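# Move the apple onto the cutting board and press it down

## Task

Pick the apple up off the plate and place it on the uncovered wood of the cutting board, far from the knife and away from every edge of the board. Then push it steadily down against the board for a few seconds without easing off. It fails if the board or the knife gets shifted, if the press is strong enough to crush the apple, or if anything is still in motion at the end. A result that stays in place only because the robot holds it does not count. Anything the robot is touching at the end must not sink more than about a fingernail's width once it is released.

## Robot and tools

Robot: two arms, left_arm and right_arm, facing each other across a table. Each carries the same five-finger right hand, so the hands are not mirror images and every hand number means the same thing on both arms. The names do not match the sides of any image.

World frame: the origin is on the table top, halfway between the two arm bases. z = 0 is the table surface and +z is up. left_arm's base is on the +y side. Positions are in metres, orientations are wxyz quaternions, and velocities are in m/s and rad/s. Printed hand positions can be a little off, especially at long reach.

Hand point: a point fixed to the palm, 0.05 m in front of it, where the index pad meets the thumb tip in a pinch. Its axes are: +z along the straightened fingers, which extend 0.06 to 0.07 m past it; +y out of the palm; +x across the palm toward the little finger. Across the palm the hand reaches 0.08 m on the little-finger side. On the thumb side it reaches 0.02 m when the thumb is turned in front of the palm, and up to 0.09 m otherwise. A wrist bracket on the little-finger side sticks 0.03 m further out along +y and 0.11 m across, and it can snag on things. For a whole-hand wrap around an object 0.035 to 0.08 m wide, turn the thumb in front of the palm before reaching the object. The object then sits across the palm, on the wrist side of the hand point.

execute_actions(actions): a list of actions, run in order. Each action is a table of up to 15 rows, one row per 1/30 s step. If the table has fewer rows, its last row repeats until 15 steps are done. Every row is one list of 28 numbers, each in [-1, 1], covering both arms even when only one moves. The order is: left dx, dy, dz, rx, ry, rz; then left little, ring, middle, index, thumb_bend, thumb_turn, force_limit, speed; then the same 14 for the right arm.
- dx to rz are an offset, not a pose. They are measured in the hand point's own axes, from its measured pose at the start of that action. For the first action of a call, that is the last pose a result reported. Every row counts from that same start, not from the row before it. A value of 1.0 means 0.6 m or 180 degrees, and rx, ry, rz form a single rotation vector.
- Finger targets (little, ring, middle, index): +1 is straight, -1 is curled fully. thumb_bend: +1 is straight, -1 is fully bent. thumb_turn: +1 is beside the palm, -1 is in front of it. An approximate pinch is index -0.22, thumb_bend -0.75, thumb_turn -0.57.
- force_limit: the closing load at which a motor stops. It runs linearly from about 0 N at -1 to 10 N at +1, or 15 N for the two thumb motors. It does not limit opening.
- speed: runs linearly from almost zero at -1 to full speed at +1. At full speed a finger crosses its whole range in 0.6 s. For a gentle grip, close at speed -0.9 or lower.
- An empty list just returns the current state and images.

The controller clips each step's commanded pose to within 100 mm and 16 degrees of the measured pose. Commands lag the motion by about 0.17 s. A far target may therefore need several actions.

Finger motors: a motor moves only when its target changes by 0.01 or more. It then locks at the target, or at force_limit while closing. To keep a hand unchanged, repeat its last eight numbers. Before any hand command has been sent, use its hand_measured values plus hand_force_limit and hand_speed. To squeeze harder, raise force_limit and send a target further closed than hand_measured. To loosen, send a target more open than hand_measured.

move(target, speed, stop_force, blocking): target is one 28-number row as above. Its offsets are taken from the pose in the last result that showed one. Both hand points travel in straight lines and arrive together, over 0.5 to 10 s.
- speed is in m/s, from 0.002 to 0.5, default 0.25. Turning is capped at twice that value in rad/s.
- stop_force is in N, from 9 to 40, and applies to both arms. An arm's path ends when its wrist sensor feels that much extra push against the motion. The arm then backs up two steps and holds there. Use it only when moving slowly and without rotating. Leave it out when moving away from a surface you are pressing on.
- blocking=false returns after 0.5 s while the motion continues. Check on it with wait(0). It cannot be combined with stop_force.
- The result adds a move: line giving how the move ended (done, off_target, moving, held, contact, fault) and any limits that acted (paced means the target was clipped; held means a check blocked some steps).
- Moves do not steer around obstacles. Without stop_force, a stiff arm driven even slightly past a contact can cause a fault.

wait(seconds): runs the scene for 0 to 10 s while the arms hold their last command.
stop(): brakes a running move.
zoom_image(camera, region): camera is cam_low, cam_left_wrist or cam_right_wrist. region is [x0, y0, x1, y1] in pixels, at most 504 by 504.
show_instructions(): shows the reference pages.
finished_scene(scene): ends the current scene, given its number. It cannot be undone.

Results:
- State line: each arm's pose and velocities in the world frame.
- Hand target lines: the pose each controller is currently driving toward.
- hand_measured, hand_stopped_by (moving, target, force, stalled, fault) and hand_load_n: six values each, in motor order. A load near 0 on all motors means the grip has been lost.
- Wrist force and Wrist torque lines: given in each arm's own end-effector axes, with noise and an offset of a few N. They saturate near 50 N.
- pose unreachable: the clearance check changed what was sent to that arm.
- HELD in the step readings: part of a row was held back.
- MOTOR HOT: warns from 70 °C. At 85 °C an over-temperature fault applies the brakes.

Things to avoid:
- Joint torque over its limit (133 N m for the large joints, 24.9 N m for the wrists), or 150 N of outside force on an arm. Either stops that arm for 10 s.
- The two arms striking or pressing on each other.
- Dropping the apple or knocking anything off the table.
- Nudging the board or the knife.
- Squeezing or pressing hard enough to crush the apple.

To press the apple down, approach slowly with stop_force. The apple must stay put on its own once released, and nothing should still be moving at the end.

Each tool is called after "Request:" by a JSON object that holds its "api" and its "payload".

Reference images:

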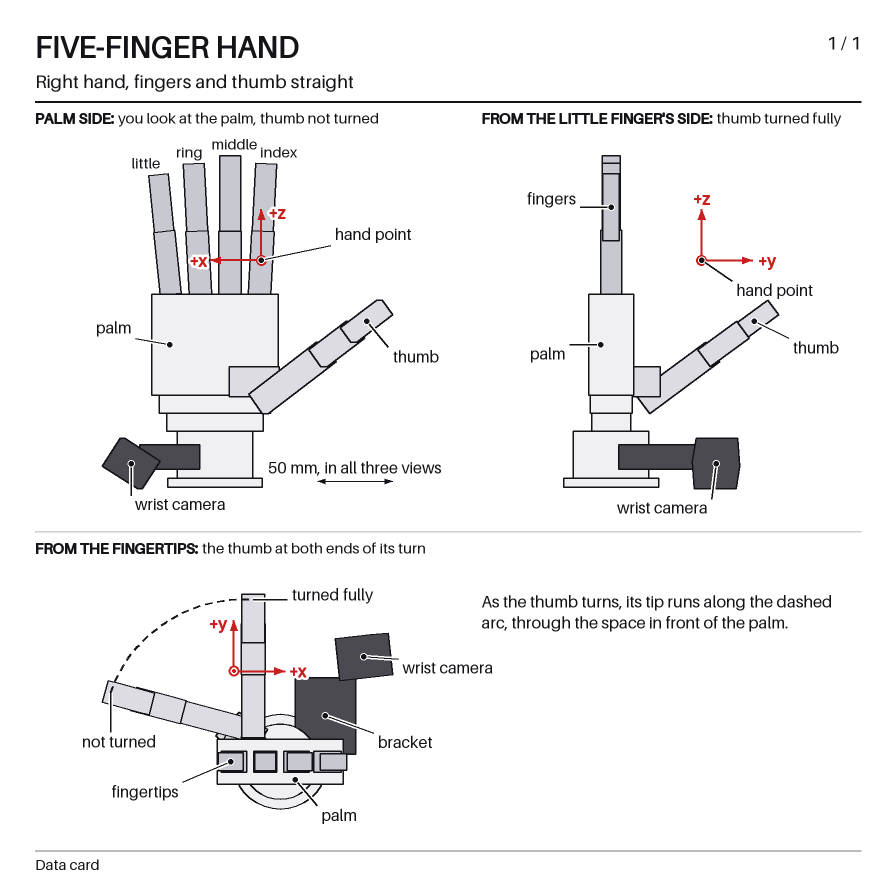

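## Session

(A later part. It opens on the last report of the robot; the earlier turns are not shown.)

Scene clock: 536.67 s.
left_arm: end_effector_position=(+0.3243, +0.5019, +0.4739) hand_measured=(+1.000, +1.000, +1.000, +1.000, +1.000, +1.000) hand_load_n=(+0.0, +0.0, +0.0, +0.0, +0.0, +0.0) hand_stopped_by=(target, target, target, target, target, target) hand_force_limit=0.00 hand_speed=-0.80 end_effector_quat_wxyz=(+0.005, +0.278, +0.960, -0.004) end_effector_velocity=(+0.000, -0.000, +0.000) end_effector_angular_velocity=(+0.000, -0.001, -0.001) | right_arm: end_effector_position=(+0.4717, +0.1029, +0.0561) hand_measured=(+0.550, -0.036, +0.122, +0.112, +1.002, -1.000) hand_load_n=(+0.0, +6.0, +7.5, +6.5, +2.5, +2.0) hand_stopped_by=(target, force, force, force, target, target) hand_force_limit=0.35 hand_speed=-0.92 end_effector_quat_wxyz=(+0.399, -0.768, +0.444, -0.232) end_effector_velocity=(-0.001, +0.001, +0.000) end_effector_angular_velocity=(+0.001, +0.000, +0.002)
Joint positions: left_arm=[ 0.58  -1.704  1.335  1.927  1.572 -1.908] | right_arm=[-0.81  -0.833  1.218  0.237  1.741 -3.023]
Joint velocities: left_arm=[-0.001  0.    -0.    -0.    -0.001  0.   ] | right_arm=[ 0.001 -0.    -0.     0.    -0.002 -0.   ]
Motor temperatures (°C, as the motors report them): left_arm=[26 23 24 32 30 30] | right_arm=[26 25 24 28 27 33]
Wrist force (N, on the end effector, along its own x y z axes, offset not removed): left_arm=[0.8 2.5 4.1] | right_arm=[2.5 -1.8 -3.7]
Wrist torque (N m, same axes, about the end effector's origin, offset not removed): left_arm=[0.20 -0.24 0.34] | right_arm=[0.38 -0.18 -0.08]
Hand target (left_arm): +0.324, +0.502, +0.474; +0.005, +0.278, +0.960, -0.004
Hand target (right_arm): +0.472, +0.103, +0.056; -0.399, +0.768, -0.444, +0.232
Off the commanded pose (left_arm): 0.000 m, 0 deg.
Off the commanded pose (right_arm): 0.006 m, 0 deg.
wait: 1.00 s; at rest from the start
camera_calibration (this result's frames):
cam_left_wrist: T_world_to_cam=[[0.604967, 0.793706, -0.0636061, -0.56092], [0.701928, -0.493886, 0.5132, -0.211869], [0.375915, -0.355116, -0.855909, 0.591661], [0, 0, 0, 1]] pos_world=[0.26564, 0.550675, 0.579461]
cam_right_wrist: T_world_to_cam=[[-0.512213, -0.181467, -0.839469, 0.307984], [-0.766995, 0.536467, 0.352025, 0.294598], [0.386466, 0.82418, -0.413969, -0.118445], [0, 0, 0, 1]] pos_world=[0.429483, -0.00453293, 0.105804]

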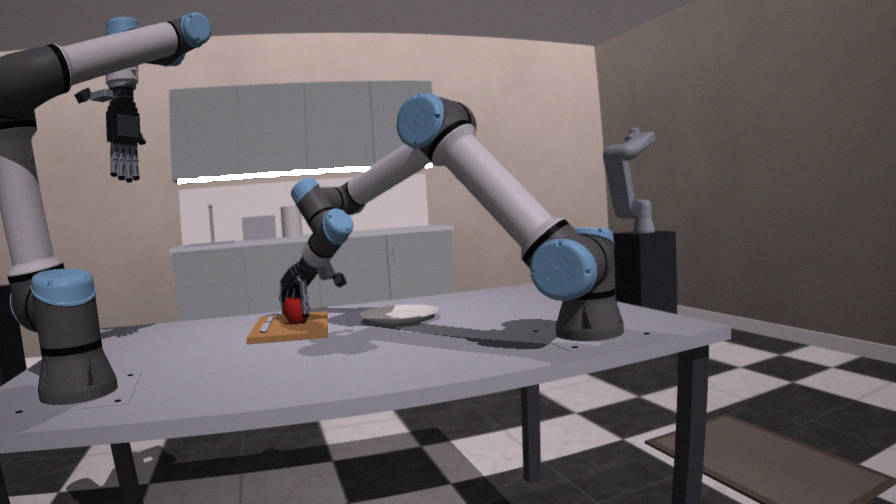

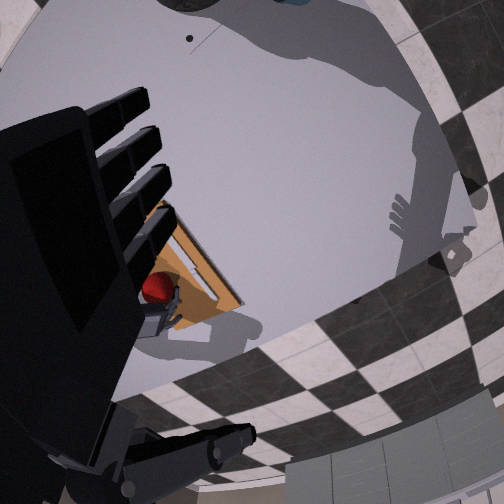

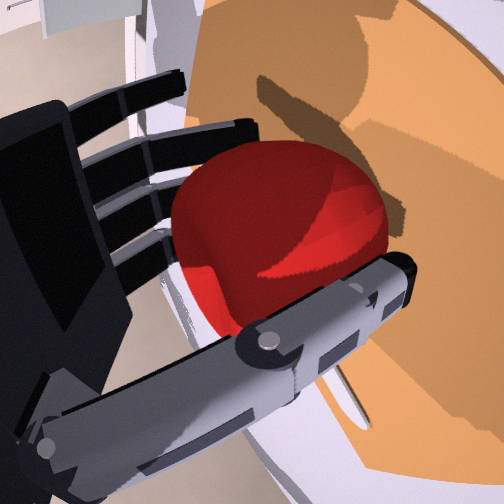

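Request:
{"api": "execute_actions", "payload": {"actions": [[[0,0,0,0,0,0, 1,1,1,1,1,1,0,-0.8, 0,0.00082,0.00057,0,0,0, 0.55,-0.3,-0.3,-0.3,1,-1,0.35,-0.92]]]}}

Request:
{"api": "wait", "payload": {"seconds": 1}}

Scene clock: 559.67 s.
left_arm: end_effector_position=(+0.3243, +0.5019, +0.4739) hand_measured=(+1.000, +1.000, +1.000, +1.000, +1.000, +1.000) hand_load_n=(+0.0, +0.0, +0.0, +0.0, +0.0, +0.0) hand_stopped_by=(target, target, target, target, target, target) hand_force_limit=0.00 hand_speed=-0.80 end_effector_quat_wxyz=(+0.005, +0.278, +0.960, -0.004) end_effector_velocity=(-0.000, -0.000, -0.000) end_effector_angular_velocity=(+0.000, +0.001, -0.001) | right_arm: end_effector_position=(+0.4717, +0.1029, +0.0556) hand_measured=(+0.550, -0.036, +0.122, +0.112, +1.002, -1.000) hand_load_n=(+0.0, +5.5, +6.5, +6.0, +2.5, +1.5) hand_stopped_by=(target, force, force, force, target, target) hand_force_limit=0.35 hand_speed=-0.92 end_effector_quat_wxyz=(+0.399, -0.768, +0.444, -0.232) end_effector_velocity=(+0.000, -0.000, -0.000) end_effector_angular_velocity=(-0.001, +0.000, -0.000)
Joint positions: left_arm=[ 0.58  -1.704  1.335  1.927  1.572 -1.908] | right_arm=[-0.81  -0.833  1.219  0.236  1.741 -3.023]
Joint velocities: left_arm=[-0.     0.     0.     0.001  0.     0.001] | right_arm=[ 0.     0.001 -0.     0.     0.    -0.   ]
Motor temperatures (°C, as the motors report them): left_arm=[26 23 24 32 30 30] | right_arm=[26 25 24 28 27 33]
Wrist force (N, on the end effector, along its own x y z axes, offset not removed): left_arm=[3.9 -1.7 3.3] | right_arm=[2.7 -11.9 -13.2]
Wrist torque (N m, same axes, about the end effector's origin, offset not removed): left_arm=[-0.32 -0.69 0.28] | right_arm=[-0.09 0.10 -0.32]
Hand target (left_arm): +0.324, +0.502, +0.474; +0.005, +0.278, +0.960, -0.004
Hand target (right_arm): +0.472, +0.103, +0.055; -0.399, +0.768, -0.444, +0.232
Off the commanded pose (left_arm): 0.000 m, 0 deg.
Off the commanded pose (right_arm): 0.000 m, 0 deg.
Step readings (end_effector_position):
0: left_arm (+0.3243, +0.5019, +0.4739) | right_arm (+0.4717, +0.1029, +0.0561)
1: left_arm (+0.3243, +0.5019, +0.4739) | right_arm (+0.4717, +0.1029, +0.0561)
2: left_arm (+0.3243, +0.5019, +0.4739) | right_arm (+0.4717, +0.1029, +0.0561)
4: left_arm (+0.3243, +0.5019, +0.4739) | right_arm (+0.4718, +0.1029, +0.0560)
8: left_arm (+0.3243, +0.5019, +0.4739) | right_arm (+0.4718, +0.1029, +0.0558)
15: end_effector_position above
camera_calibration (this result's frames):
cam_left_wrist: T_world_to_cam=[[0.604967, 0.793706, -0.0636058, -0.560921], [0.701927, -0.493886, 0.5132, -0.211869], [0.375916, -0.355116, -0.855909, 0.591661], [0, 0, 0, 1]] pos_world=[0.26564, 0.550675, 0.579461]
cam_right_wrist: T_world_to_cam=[[-0.51209, -0.181356, -0.839568, 0.307541], [-0.767048, 0.536417, 0.351985, 0.294802], [0.386524, 0.824237, -0.413803, -0.11871], [0, 0, 0, 1]] pos_world=[0.4295, -0.00451702, 0.105313]

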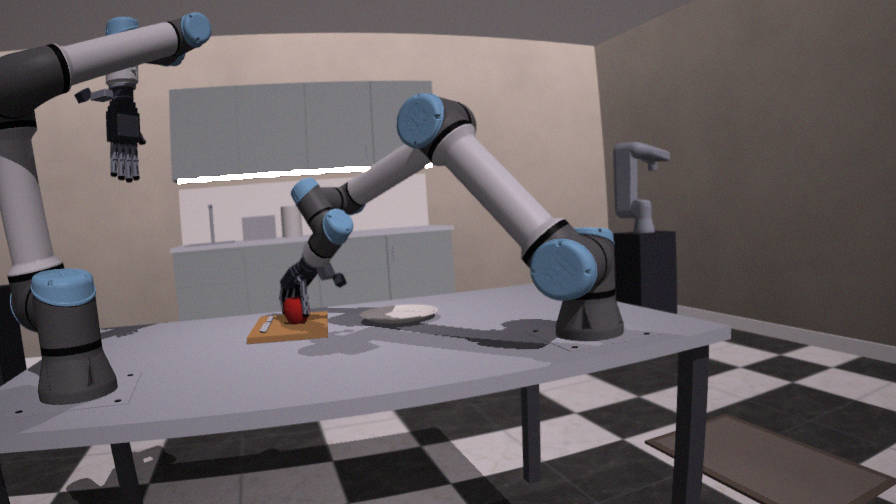

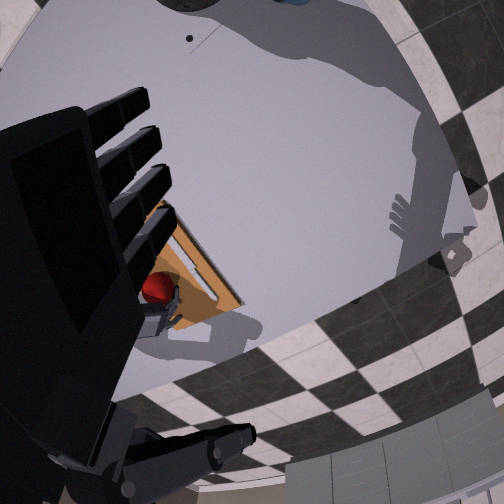

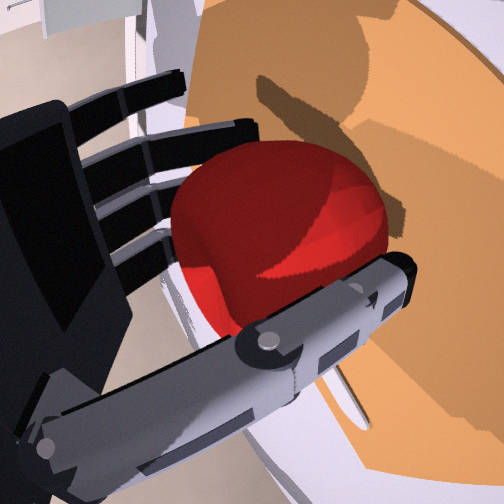

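Scene clock: 560.67 s.
left_arm: end_effector_position=(+0.3243, +0.5019, +0.4739) hand_measured=(+1.000, +1.000, +1.000, +1.000, +1.000, +1.000) hand_load_n=(+0.0, +0.0, +0.0, +0.0, +0.0, +0.0) hand_stopped_by=(target, target, target, target, target, target) hand_force_limit=0.00 hand_speed=-0.80 end_effector_quat_wxyz=(+0.005, +0.278, +0.960, -0.004) end_effector_velocity=(-0.000, +0.000, +0.000) end_effector_angular_velocity=(+0.001, +0.001, +0.000) | right_arm: end_effector_position=(+0.4717, +0.1029, +0.0555) hand_measured=(+0.550, -0.036, +0.122, +0.112, +1.002, -1.000) hand_load_n=(+0.0, +5.5, +6.5, +6.0, +2.5, +1.5) hand_stopped_by=(target, force, force, force, target, target) hand_force_limit=0.35 hand_speed=-0.92 end_effector_quat_wxyz=(+0.399, -0.768, +0.444, -0.232) end_effector_velocity=(+0.001, -0.001, -0.000) end_effector_angular_velocity=(-0.001, -0.001, -0.002)
Joint positions: left_arm=[ 0.58  -1.704  1.335  1.927  1.572 -1.908] | right_arm=[-0.81  -0.833  1.219  0.236  1.741 -3.023]
Joint velocities: left_arm=[ 0.     0.    -0.     0.001  0.     0.   ] | right_arm=[-0.    -0.     0.001 -0.     0.002 -0.   ]
Motor temperatures (°C, as the motors report them): left_arm=[26 23 24 32 30 30] | right_arm=[26 25 24 28 27 33]
Wrist force (N, on the end effector, along its own x y z axes, offset not removed): left_arm=[-5.5 1.8 1.0] | right_arm=[4.1 -15.7 -14.6]
Wrist torque (N m, same axes, about the end effector's origin, offset not removed): left_arm=[0.37 0.68 -0.06] | right_arm=[-0.40 -0.10 -0.33]
Hand target (left_arm): +0.324, +0.502, +0.474; +0.005, +0.278, +0.960, -0.004
Hand target (right_arm): +0.472, +0.103, +0.055; -0.399, +0.768, -0.444, +0.232
Off the commanded pose (left_arm): 0.000 m, 0 deg.
Off the commanded pose (right_arm): 0.000 m, 0 deg.
wait: 1.00 s; at rest by 0.17 s
camera_calibration (this result's frames):
cam_left_wrist: T_world_to_cam=[[0.604967, 0.793706, -0.0636059, -0.560921], [0.701928, -0.493886, 0.5132, -0.211869], [0.375916, -0.355116, -0.855909, 0.591661], [0, 0, 0, 1]] pos_world=[0.26564, 0.550675, 0.579461]
cam_right_wrist: T_world_to_cam=[[-0.512197, -0.181452, -0.839481, 0.307479], [-0.767003, 0.536458, 0.352022, 0.294812], [0.386471, 0.824189, -0.413947, -0.118701], [0, 0, 0, 1]] pos_world=[0.429486, -0.0045297, 0.105207]

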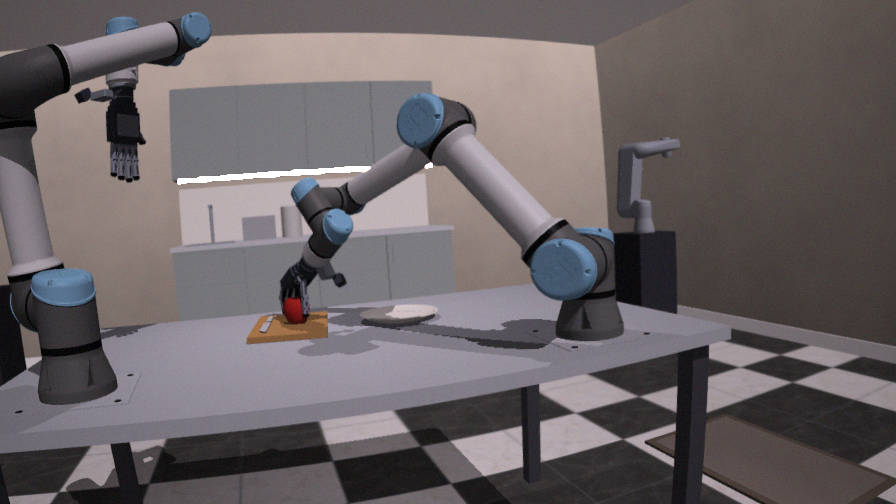

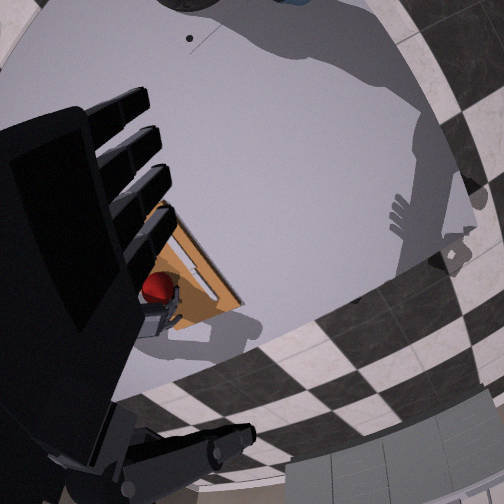

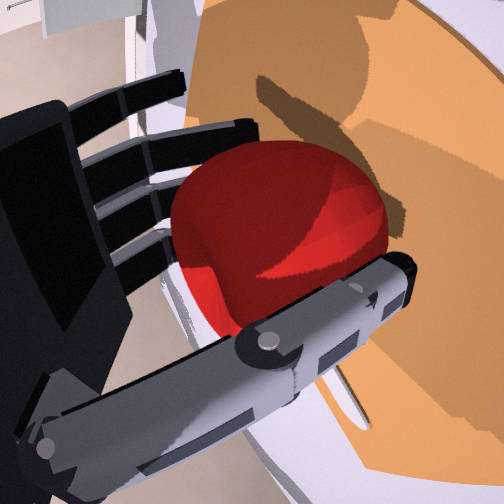

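Request:
{"api": "wait", "payload": {"seconds": 2}}

Request:
{"api": "wait", "payload": {"seconds": 2}}

Scene clock: 567.80 s.
left_arm: end_effector_position=(+0.3243, +0.5019, +0.4739) hand_measured=(+1.000, +1.000, +1.000, +1.000, +1.000, +1.000) hand_load_n=(+0.0, +0.0, +0.0, +0.0, +0.0, +0.0) hand_stopped_by=(target, target, target, target, target, target) hand_force_limit=0.00 hand_speed=-0.80 end_effector_quat_wxyz=(+0.005, +0.278, +0.960, -0.004) end_effector_velocity=(-0.000, +0.000, +0.000) end_effector_angular_velocity=(+0.001, +0.001, +0.000) | right_arm: end_effector_position=(+0.4717, +0.1029, +0.0555) hand_measured=(+0.550, -0.036, +0.122, +0.112, +1.002, -1.000) hand_load_n=(+0.0, +5.5, +6.5, +6.0, +2.5, +1.5) hand_stopped_by=(target, force, force, force, target, target) hand_force_limit=0.35 hand_speed=-0.92 end_effector_quat_wxyz=(+0.399, -0.768, +0.444, -0.232) end_effector_velocity=(+0.000, +0.000, -0.000) end_effector_angular_velocity=(+0.001, -0.001, -0.000)
Joint positions: left_arm=[ 0.58  -1.704  1.335  1.927  1.572 -1.908] | right_arm=[-0.81  -0.833  1.219  0.236  1.741 -3.023]
Joint velocities: left_arm=[ 0.     0.    -0.     0.001 -0.    -0.   ] | right_arm=[-0.     0.     0.    -0.002 -0.     0.   ]
Motor temperatures (°C, as the motors report them): left_arm=[26 23 24 32 30 30] | right_arm=[26 25 24 28 27 33]
Wrist force (N, on the end effector, along its own x y z axes, offset not removed): left_arm=[1.2 -2.8 3.7] | right_arm=[3.3 -13.6 -15.3]
Wrist torque (N m, same axes, about the end effector's origin, offset not removed): left_arm=[-0.40 -0.41 0.18] | right_arm=[-0.01 -0.01 -0.30]
Hand target (left_arm): +0.324, +0.502, +0.474; +0.005, +0.278, +0.960, -0.004
Hand target (right_arm): +0.472, +0.103, +0.055; -0.399, +0.768, -0.444, +0.232
Off the commanded pose (left_arm): 0.000 m, 0 deg.
Off the commanded pose (right_arm): 0.000 m, 0 deg.
wait: 2.00 s; at rest from the start
camera_calibration (this result's frames):
cam_left_wrist: T_world_to_cam=[[0.604967, 0.793706, -0.0636062, -0.56092], [0.701928, -0.493886, 0.5132, -0.211869], [0.375916, -0.355116, -0.855909, 0.591661], [0, 0, 0, 1]] pos_world=[0.26564, 0.550675, 0.579461]
cam_right_wrist: T_world_to_cam=[[-0.512214, -0.181467, -0.839468, 0.30748], [-0.766996, 0.536464, 0.352027, 0.294808], [0.386463, 0.824182, -0.413969, -0.118691], [0, 0, 0, 1]] pos_world=[0.429482, -0.00453337, 0.105205]

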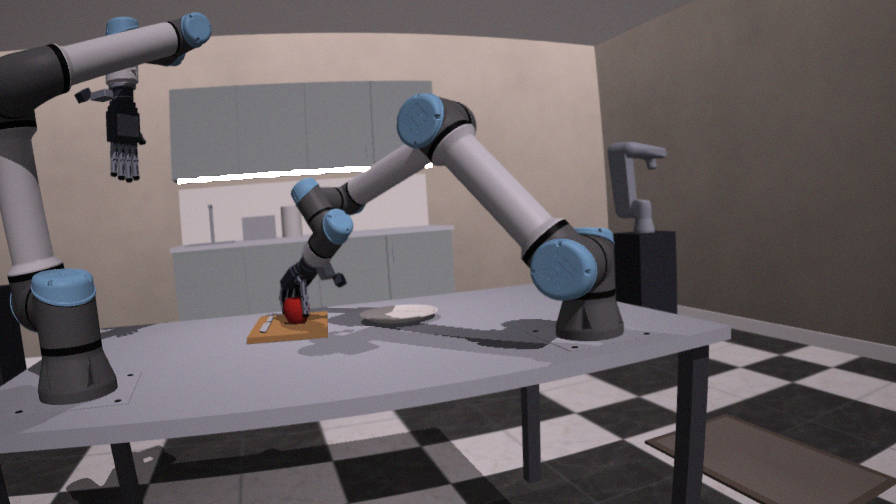

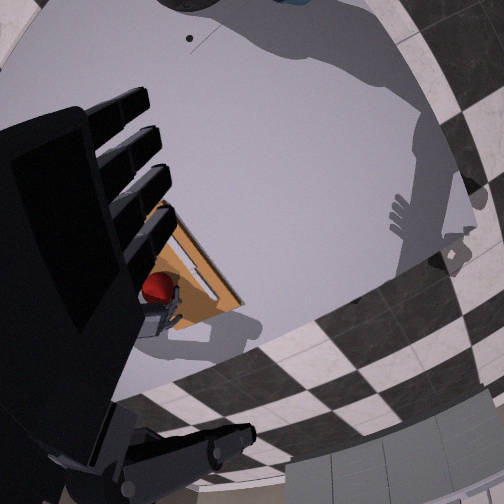

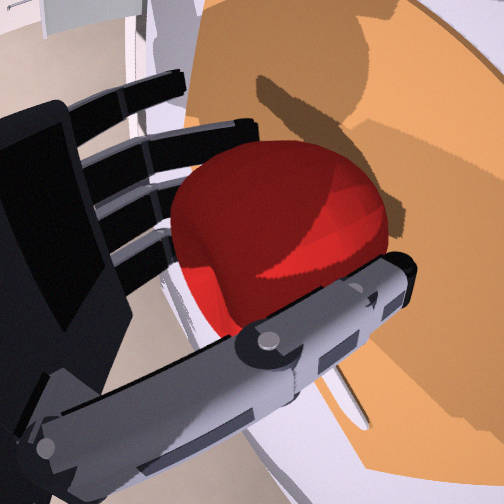

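Scene clock: 569.80 s.
left_arm: end_effector_position=(+0.3243, +0.5019, +0.4739) hand_measured=(+1.000, +1.000, +1.000, +1.000, +1.000, +1.000) hand_load_n=(+0.0, +0.0, +0.0, +0.0, +0.0, +0.0) hand_stopped_by=(target, target, target, target, target, target) hand_force_limit=0.00 hand_speed=-0.80 end_effector_quat_wxyz=(+0.005, +0.278, +0.960, -0.004) end_effector_velocity=(-0.000, +0.000, +0.000) end_effector_angular_velocity=(+0.001, +0.000, -0.000) | right_arm: end_effector_position=(+0.4717, +0.1029, +0.0555) hand_measured=(+0.550, -0.036, +0.122, +0.112, +1.002, -1.000) hand_load_n=(+0.0, +5.5, +6.5, +6.0, +2.5, +1.5) hand_stopped_by=(target, force, force, force, target, target) hand_force_limit=0.35 hand_speed=-0.92 end_effector_quat_wxyz=(+0.399, -0.768, +0.444, -0.232) end_effector_velocity=(+0.000, -0.000, -0.000) end_effector_angular_velocity=(+0.000, -0.000, -0.001)
Joint positions: left_arm=[ 0.58  -1.704  1.335  1.927  1.572 -1.908] | right_arm=[-0.81  -0.833  1.219  0.236  1.741 -3.023]
Joint velocities: left_arm=[ 0.     0.    -0.     0.001 -0.     0.   ] | right_arm=[-0.    -0.     0.    -0.001  0.001  0.001]
Motor temperatures (°C, as the motors report them): left_arm=[26 23 24 32 30 30] | right_arm=[26 25 24 28 27 33]
Wrist force (N, on the end effector, along its own x y z axes, offset not removed): left_arm=[-1.5 -1.5 2.4] | right_arm=[3.0 -13.6 -15.3]
Wrist torque (N m, same axes, about the end effector's origin, offset not removed): left_arm=[-0.04 0.19 0.02] | right_arm=[0.01 0.04 -0.38]
Hand target (left_arm): +0.324, +0.502, +0.474; +0.005, +0.278, +0.960, -0.004
Hand target (right_arm): +0.472, +0.103, +0.055; -0.399, +0.768, -0.444, +0.232
Off the commanded pose (left_arm): 0.000 m, 0 deg.
Off the commanded pose (right_arm): 0.000 m, 0 deg.
wait: 2.00 s; at rest by 0.17 s
camera_calibration (this result's frames):
cam_left_wrist: T_world_to_cam=[[0.604967, 0.793706, -0.063606, -0.56092], [0.701927, -0.493886, 0.5132, -0.211869], [0.375916, -0.355116, -0.855909, 0.591661], [0, 0, 0, 1]] pos_world=[0.26564, 0.550675, 0.579461]
cam_right_wrist: T_world_to_cam=[[-0.512214, -0.181467, -0.839468, 0.30748], [-0.766996, 0.536464, 0.352027, 0.294808], [0.386463, 0.824182, -0.413969, -0.118691], [0, 0, 0, 1]] pos_world=[0.429482, -0.00453342, 0.105205]

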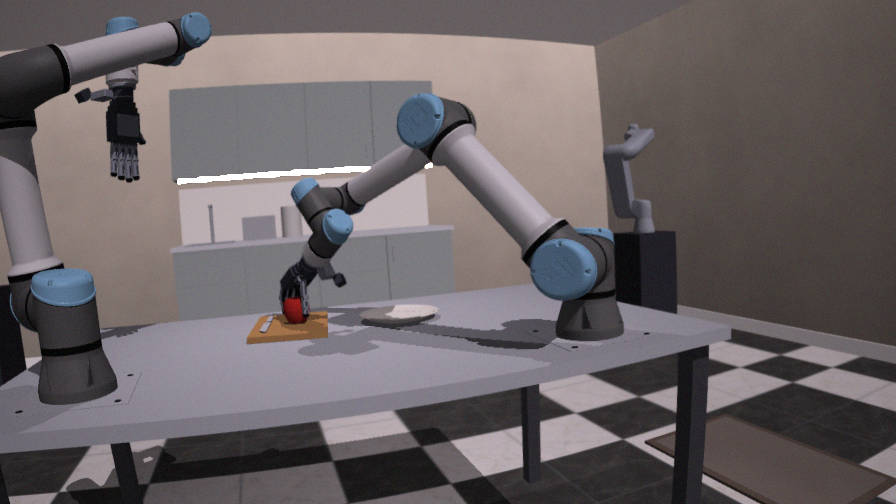

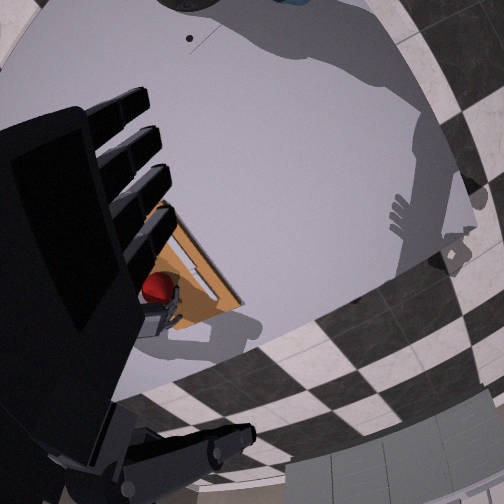

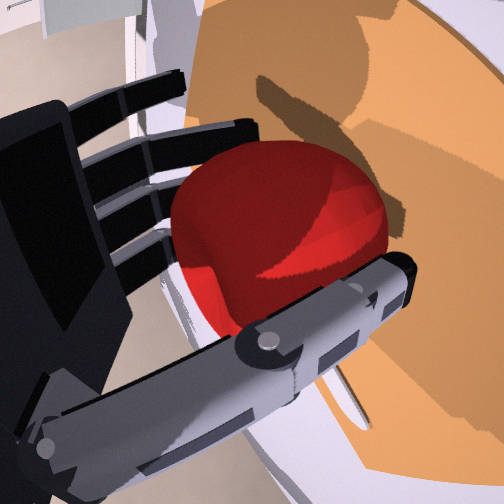

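Request:
{"api": "execute_actions", "payload": {"actions": [[[0,0,0,0,0,0, 1,1,1,1,1,1,0,-0.8, 0,-0.00096,-0.00067,0,0,0, 0.55,-0.3,-0.3,-0.3,1,-1,0.35,-0.92]],[[0,0,0,0,0,0, 1,1,1,1,1,1,0,-0.8, 0,0,0,0,0,0, 0.7,0.7,0.7,0.7,1,-1,0.35,-0.7]],[[0,0,0,0,0,0, 1,1,1,1,1,1,0,-0.8, 0,0,0,0,0,0, 0.7,0.7,0.7,0.7,1,-1,0.35,-0.7]],[[0,0,0,0,0,0, 1,1,1,1,1,1,0,-0.8, 0,0,0,0,0,0, 0.7,0.7,0.7,0.7,1,-1,0.35,-0.7]]]}}

Scene clock: 608.53 s.
left_arm: end_effector_position=(+0.3243, +0.5019, +0.4739) hand_measured=(+1.000, +1.000, +1.000, +1.000, +1.000, +1.000) hand_load_n=(+0.0, +0.0, +0.0, +0.0, +0.0, +0.0) hand_stopped_by=(target, target, target, target, target, target) hand_force_limit=0.00 hand_speed=-0.80 end_effector_quat_wxyz=(+0.005, +0.278, +0.960, -0.004) end_effector_velocity=(+0.000, -0.000, -0.000) end_effector_angular_velocity=(+0.000, +0.000, -0.001) | right_arm: end_effector_position=(+0.4717, +0.1028, +0.0560) hand_measured=(+0.700, +0.662, +0.700, +0.700, +1.000, -1.000) hand_load_n=(+0.0, +0.0, +0.0, +0.0, +0.0, +0.0) hand_stopped_by=(target, moving, target, target, target, target) hand_force_limit=0.35 hand_speed=-0.70 end_effector_quat_wxyz=(+0.399, -0.768, +0.444, -0.232) end_effector_velocity=(+0.000, +0.000, +0.000) end_effector_angular_velocity=(+0.001, -0.001, +0.000)
Joint positions: left_arm=[ 0.58  -1.704  1.335  1.927  1.572 -1.908] | right_arm=[-0.81  -0.833  1.218  0.237  1.741 -3.023]
Joint velocities: left_arm=[-0.     0.    -0.     0.     0.     0.001] | right_arm=[-0.    -0.    -0.    -0.001 -0.    -0.   ]
Motor temperatures (°C, as the motors report them): left_arm=[26 23 24 32 30 30] | right_arm=[26 25 24 28 27 33]
Wrist force (N, on the end effector, along its own x y z axes, offset not removed): left_arm=[3.7 -0.6 3.6] | right_arm=[1.1 2.0 -1.9]
Wrist torque (N m, same axes, about the end effector's origin, offset not removed): left_arm=[-0.05 -0.64 0.28] | right_arm=[0.51 -0.10 -0.09]
Hand target (left_arm): +0.324, +0.502, +0.474; +0.005, +0.278, +0.960, -0.004
Hand target (right_arm): +0.472, +0.103, +0.056; -0.399, +0.768, -0.444, +0.232
Off the commanded pose (left_arm): 0.000 m, 0 deg.
Off the commanded pose (right_arm): 0.000 m, 0 deg.
Step readings (end_effector_position; steps 1 to 15: 1st action; 16 to 30: 2nd action; 31 to 45: 3rd action; 46 to 60: 4th action):
0: left_arm (+0.3243, +0.5019, +0.4739) | right_arm (+0.4717, +0.1029, +0.0555)
1: left_arm (+0.3243, +0.5019, +0.4739) | right_arm (+0.4717, +0.1029, +0.0555)
2: left_arm (+0.3243, +0.5019, +0.4739) | right_arm (+0.4717, +0.1028, +0.0554)
4: left_arm (+0.3243, +0.5019, +0.4739) | right_arm (+0.4716, +0.1028, +0.0555)
8: left_arm (+0.3243, +0.5019, +0.4739) | right_arm (+0.4716, +0.1028, +0.0558)
15: left_arm (+0.3243, +0.5019, +0.4739) | right_arm (+0.4717, +0.1028, +0.0560)
16: left_arm (+0.3243, +0.5019, +0.4739) | right_arm (+0.4717, +0.1029, +0.0560)
17: left_arm (+0.3243, +0.5019, +0.4739) | right_arm (+0.4717, +0.1029, +0.0560)
19: left_arm (+0.3243, +0.5019, +0.4739) | right_arm (+0.4717, +0.1028, +0.0560)
23: left_arm (+0.3243, +0.5019, +0.4739) | right_arm (+0.4717, +0.1028, +0.0560)
30: left_arm (+0.3243, +0.5019, +0.4739) | right_arm (+0.4717, +0.1028, +0.0560)
31: left_arm (+0.3243, +0.5019, +0.4739) | right_arm (+0.4717, +0.1028, +0.0560)
32: left_arm (+0.3243, +0.5019, +0.4739) | right_arm (+0.4717, +0.1028, +0.0560)
34: left_arm (+0.3243, +0.5019, +0.4739) | right_arm (+0.4717, +0.1028, +0.0560)
38: left_arm (+0.3243, +0.5019, +0.4739) | right_arm (+0.4717, +0.1028, +0.0560)
45: left_arm (+0.3243, +0.5019, +0.4739) | right_arm (+0.4717, +0.1028, +0.0560)
46: left_arm (+0.3243, +0.5019, +0.4739) | right_arm (+0.4717, +0.1028, +0.0560)
47: left_arm (+0.3243, +0.5019, +0.4739) | right_arm (+0.4717, +0.1028, +0.0560)
49: left_arm (+0.3243, +0.5019, +0.4739) | right_arm (+0.4717, +0.1028, +0.0560)
53: left_arm (+0.3243, +0.5019, +0.4739) | right_arm (+0.4717, +0.1028, +0.0560)
60: end_effector_position above
camera_calibration (this result's frames):
cam_left_wrist: T_world_to_cam=[[0.604967, 0.793706, -0.0636061, -0.56092], [0.701927, -0.493886, 0.5132, -0.211869], [0.375916, -0.355116, -0.855909, 0.591661], [0, 0, 0, 1]] pos_world=[0.26564, 0.550675, 0.579461]
cam_right_wrist: T_world_to_cam=[[-0.512388, -0.181622, -0.839328, 0.308024], [-0.766923, 0.536529, 0.352087, 0.294549], [0.386377, 0.824106, -0.414201, -0.118344], [0, 0, 0, 1]] pos_world=[0.42945, -0.00456221, 0.105808]

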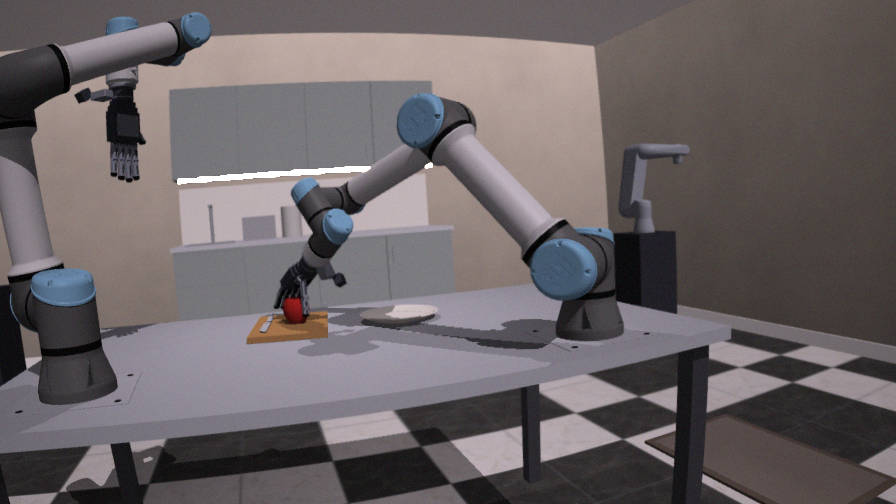

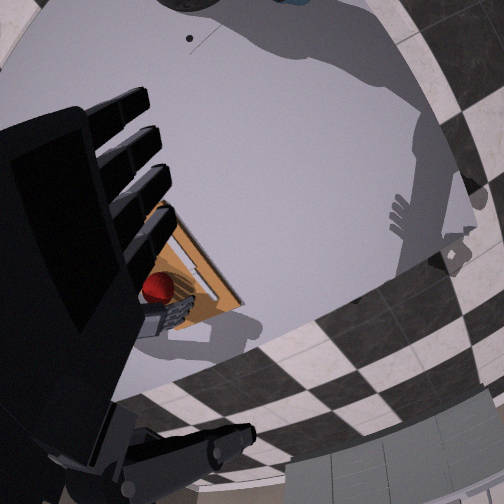

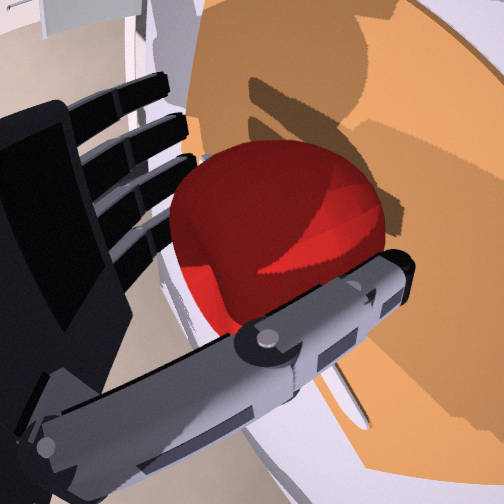

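Request:
{"api": "move", "payload": {"target": [0,0,0,0,0,0, 1,1,1,1,1,1,0,-0.8, 0,0.0067,-0.00955,0,0,0, 0.7,0.7,0.7,0.7,1,-1,0.35,-0.7], "speed": 0.015}}

Scene clock: 613.63 s.
left_arm: end_effector_position=(+0.3243, +0.5019, +0.4739) hand_measured=(+1.000, +1.000, +1.000, +1.000, +1.000, +1.000) hand_load_n=(+0.0, +0.0, +0.0, +0.0, +0.0, +0.0) hand_stopped_by=(target, target, target, target, target, target) hand_force_limit=0.00 hand_speed=-0.80 end_effector_quat_wxyz=(+0.005, +0.278, +0.960, -0.004) end_effector_velocity=(+0.000, +0.000, -0.000) end_effector_angular_velocity=(-0.001, -0.001, -0.000) | right_arm: end_effector_position=(+0.4658, +0.0994, +0.0560) hand_measured=(+0.700, +0.700, +0.700, +0.700, +1.000, -1.000) hand_load_n=(+0.0, +0.0, +0.0, +0.0, +0.0, +0.0) hand_stopped_by=(target, target, target, target, target, target) hand_force_limit=0.35 hand_speed=-0.70 end_effector_quat_wxyz=(+0.399, -0.768, +0.444, -0.232) end_effector_velocity=(-0.002, -0.001, +0.000) end_effector_angular_velocity=(+0.000, -0.000, +0.000)
Joint positions: left_arm=[ 0.58  -1.704  1.335  1.927  1.572 -1.908] | right_arm=[-0.807 -0.848  1.244  0.226  1.743 -3.022]
Joint velocities: left_arm=[ 0.001 -0.     0.    -0.001  0.     0.001] | right_arm=[ 0.001 -0.004  0.007 -0.003  0.     0.   ]
Motor temperatures (°C, as the motors report them): left_arm=[26 23 24 32 30 30] | right_arm=[26 25 24 28 27 33]
Wrist force (N, on the end effector, along its own x y z axes, offset not removed): left_arm=[-2.1 -2.5 -1.5] | right_arm=[1.9 1.2 0.2]
Wrist torque (N m, same axes, about the end effector's origin, offset not removed): left_arm=[-0.43 0.41 -0.05] | right_arm=[0.23 -0.29 -0.08]
Hand target (left_arm): +0.324, +0.502, +0.474; +0.005, +0.278, +0.960, -0.004
Hand target (right_arm): +0.466, +0.099, +0.056; -0.399, +0.768, -0.444, +0.232
Off the commanded pose (left_arm): 0.000 m, 0 deg.
Off the commanded pose (right_arm): 0.000 m, 0 deg.
move: done
camera_calibration (this result's frames):
cam_left_wrist: T_world_to_cam=[[0.604967, 0.793706, -0.0636061, -0.56092], [0.701928, -0.493886, 0.5132, -0.211869], [0.375916, -0.355116, -0.855909, 0.591661], [0, 0, 0, 1]] pos_world=[0.26564, 0.550675, 0.579461]
cam_right_wrist: T_world_to_cam=[[-0.512406, -0.181641, -0.839313, 0.304381], [-0.766914, 0.53654, 0.35209, 0.291834], [0.386372, 0.824094, -0.414229, -0.113262], [0, 0, 0, 1]] pos_world=[0.423539, -0.00795463, 0.105803]

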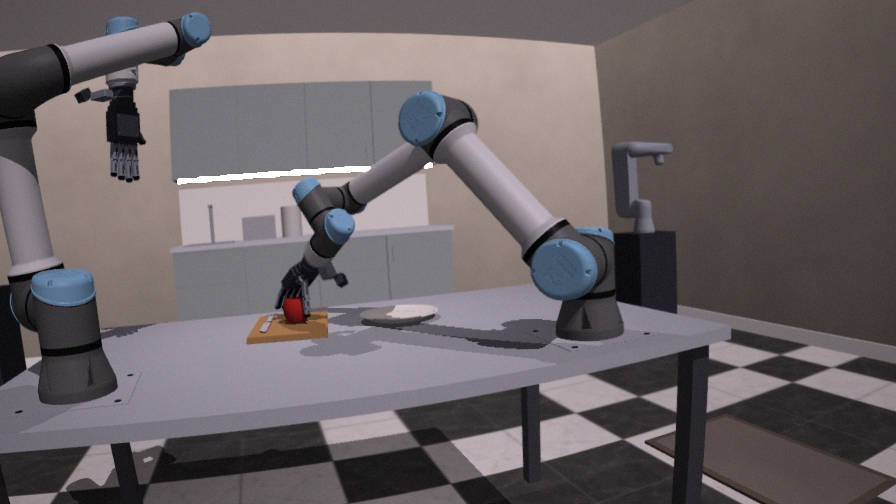

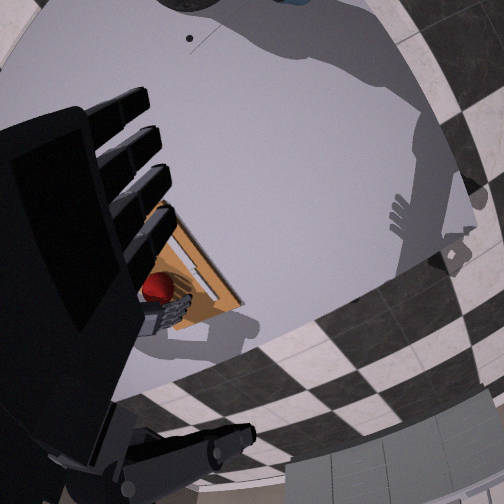

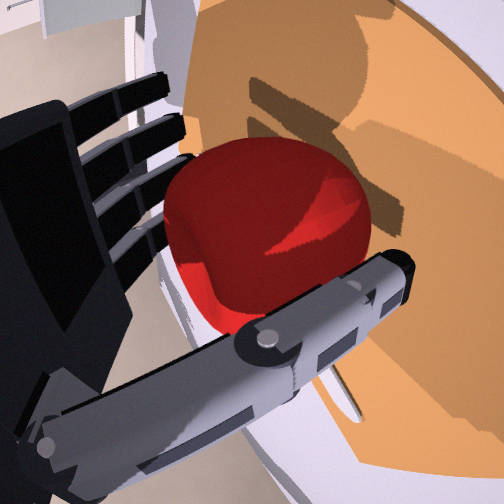

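Request:
{"api": "move", "payload": {"target": [0,0,0,0,0,0, 1,1,1,1,1,1,0,-0.8, 0,-0.1502,-0.1052,0,0,0, 0.7,0.7,0.7,0.7,1,-1,0.35,-0.7], "speed": 0.1}}

Scene clock: 622.70 s.
left_arm: end_effector_position=(+0.3243, +0.5019, +0.4739) hand_measured=(+1.000, +1.000, +1.000, +1.000, +1.000, +1.000) hand_load_n=(+0.0, +0.0, +0.0, +0.0, +0.0, +0.0) hand_stopped_by=(target, target, target, target, target, target) hand_force_limit=0.00 hand_speed=-0.80 end_effector_quat_wxyz=(+0.005, +0.278, +0.960, -0.004) end_effector_velocity=(+0.000, +0.000, -0.000) end_effector_angular_velocity=(+0.000, -0.000, +0.001) | right_arm: end_effector_position=(+0.4656, +0.0994, +0.1659) hand_measured=(+0.700, +0.700, +0.700, +0.700, +1.000, -1.000) hand_load_n=(+0.0, +0.0, +0.0, +0.0, +0.0, +0.0) hand_stopped_by=(target, target, target, target, target, target) hand_force_limit=0.35 hand_speed=-0.70 end_effector_quat_wxyz=(+0.399, -0.768, +0.444, -0.232) end_effector_velocity=(+0.000, +0.000, +0.002) end_effector_angular_velocity=(-0.000, +0.000, +0.000)
Joint positions: left_arm=[ 0.58  -1.704  1.335  1.927  1.572 -1.908] | right_arm=[-0.807 -0.925  1.085  0.463  1.743 -3.022]
Joint velocities: left_arm=[ 0.001  0.     0.    -0.    -0.    -0.   ] | right_arm=[ 0.    -0.    -0.005  0.005  0.    -0.   ]
Motor temperatures (°C, as the motors report them): left_arm=[26 23 24 32 30 30] | right_arm=[26 25 24 28 27 33]
Wrist force (N, on the end effector, along its own x y z axes, offset not removed): left_arm=[-3.3 -0.5 -0.9] | right_arm=[0.9 1.4 0.1]
Wrist torque (N m, same axes, about the end effector's origin, offset not removed): left_arm=[0.03 0.55 -0.07] | right_arm=[0.34 -0.16 -0.17]
Hand target (left_arm): +0.324, +0.502, +0.474; +0.005, +0.278, +0.960, -0.004
Hand target (right_arm): +0.466, +0.099, +0.166; -0.399, +0.768, -0.444, +0.232
Off the commanded pose (left_arm): 0.000 m, 0 deg.
Off the commanded pose (right_arm): 0.000 m, 0 deg.
move: done
camera_calibration (this result's frames):
cam_left_wrist: T_world_to_cam=[[0.604967, 0.793706, -0.0636061, -0.56092], [0.701927, -0.493886, 0.5132, -0.211869], [0.375916, -0.355116, -0.855909, 0.591661], [0, 0, 0, 1]] pos_world=[0.26564, 0.550675, 0.579461]
cam_right_wrist: T_world_to_cam=[[-0.512378, -0.181623, -0.839334, 0.396508], [-0.766951, 0.53648, 0.352103, 0.253097], [0.386336, 0.824138, -0.414176, -0.0676786], [0, 0, 0, 1]] pos_world=[0.423422, -0.00799007, 0.215656]

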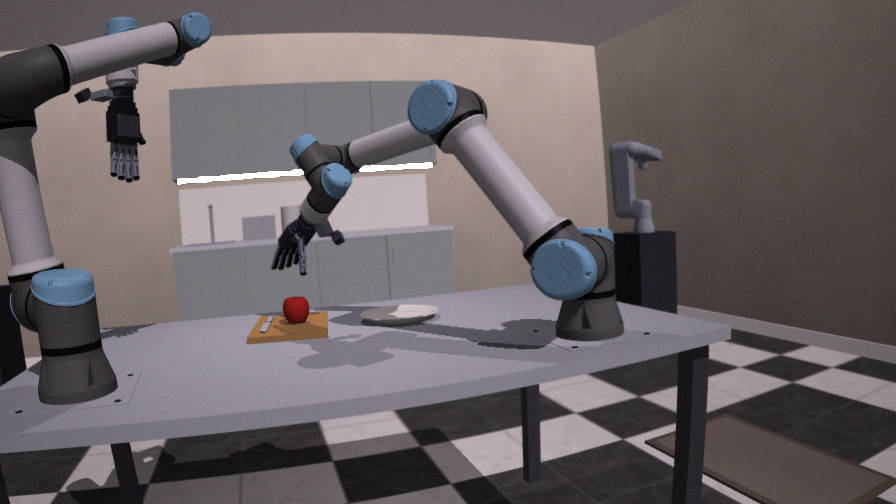

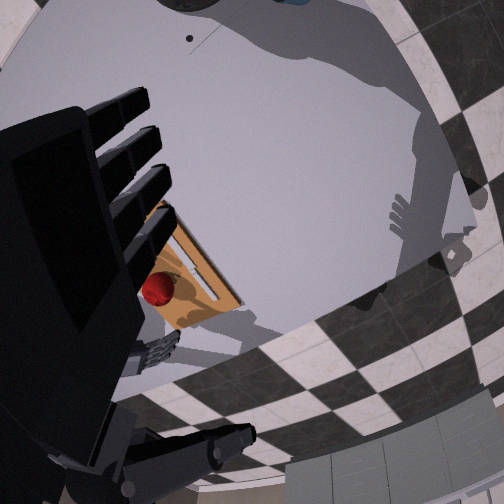

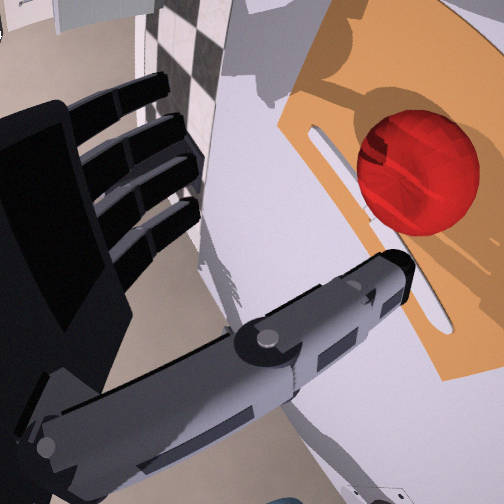

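Request:
{"api": "zoom_image", "payload": {"camera": "cam_low", "region": [230, 230, 360, 350]}}

Request:
{"api": "zoom_image", "payload": {"camera": "cam_left_wrist", "region": [110, 190, 290, 370]}}

Region (230, 230, 360, 350) of cam_low's 896x504 image, scaled by 3.877, with more detail than that image has; it fills the top 465 rows of this view, and the rest is white.

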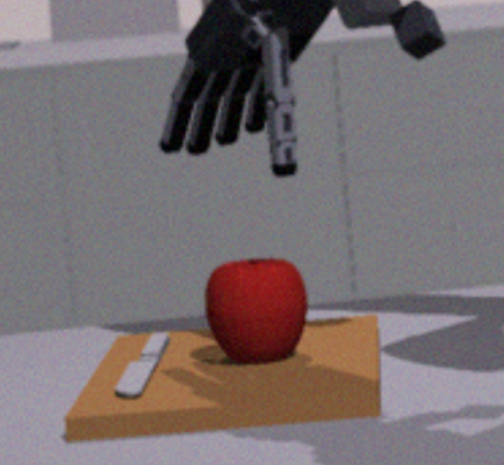

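Region (110, 190, 290, 370) of cam_left_wrist's 504x504 image, scaled by 2.800, with more detail than that image has.

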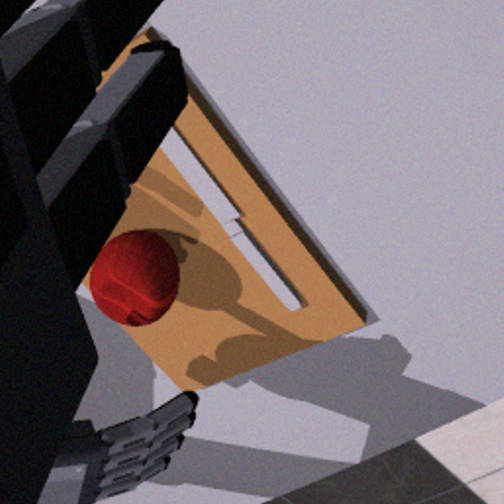

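Request:
{"api": "finished_scene", "payload": {"scene": 1}}

The scene is finished: the task was done.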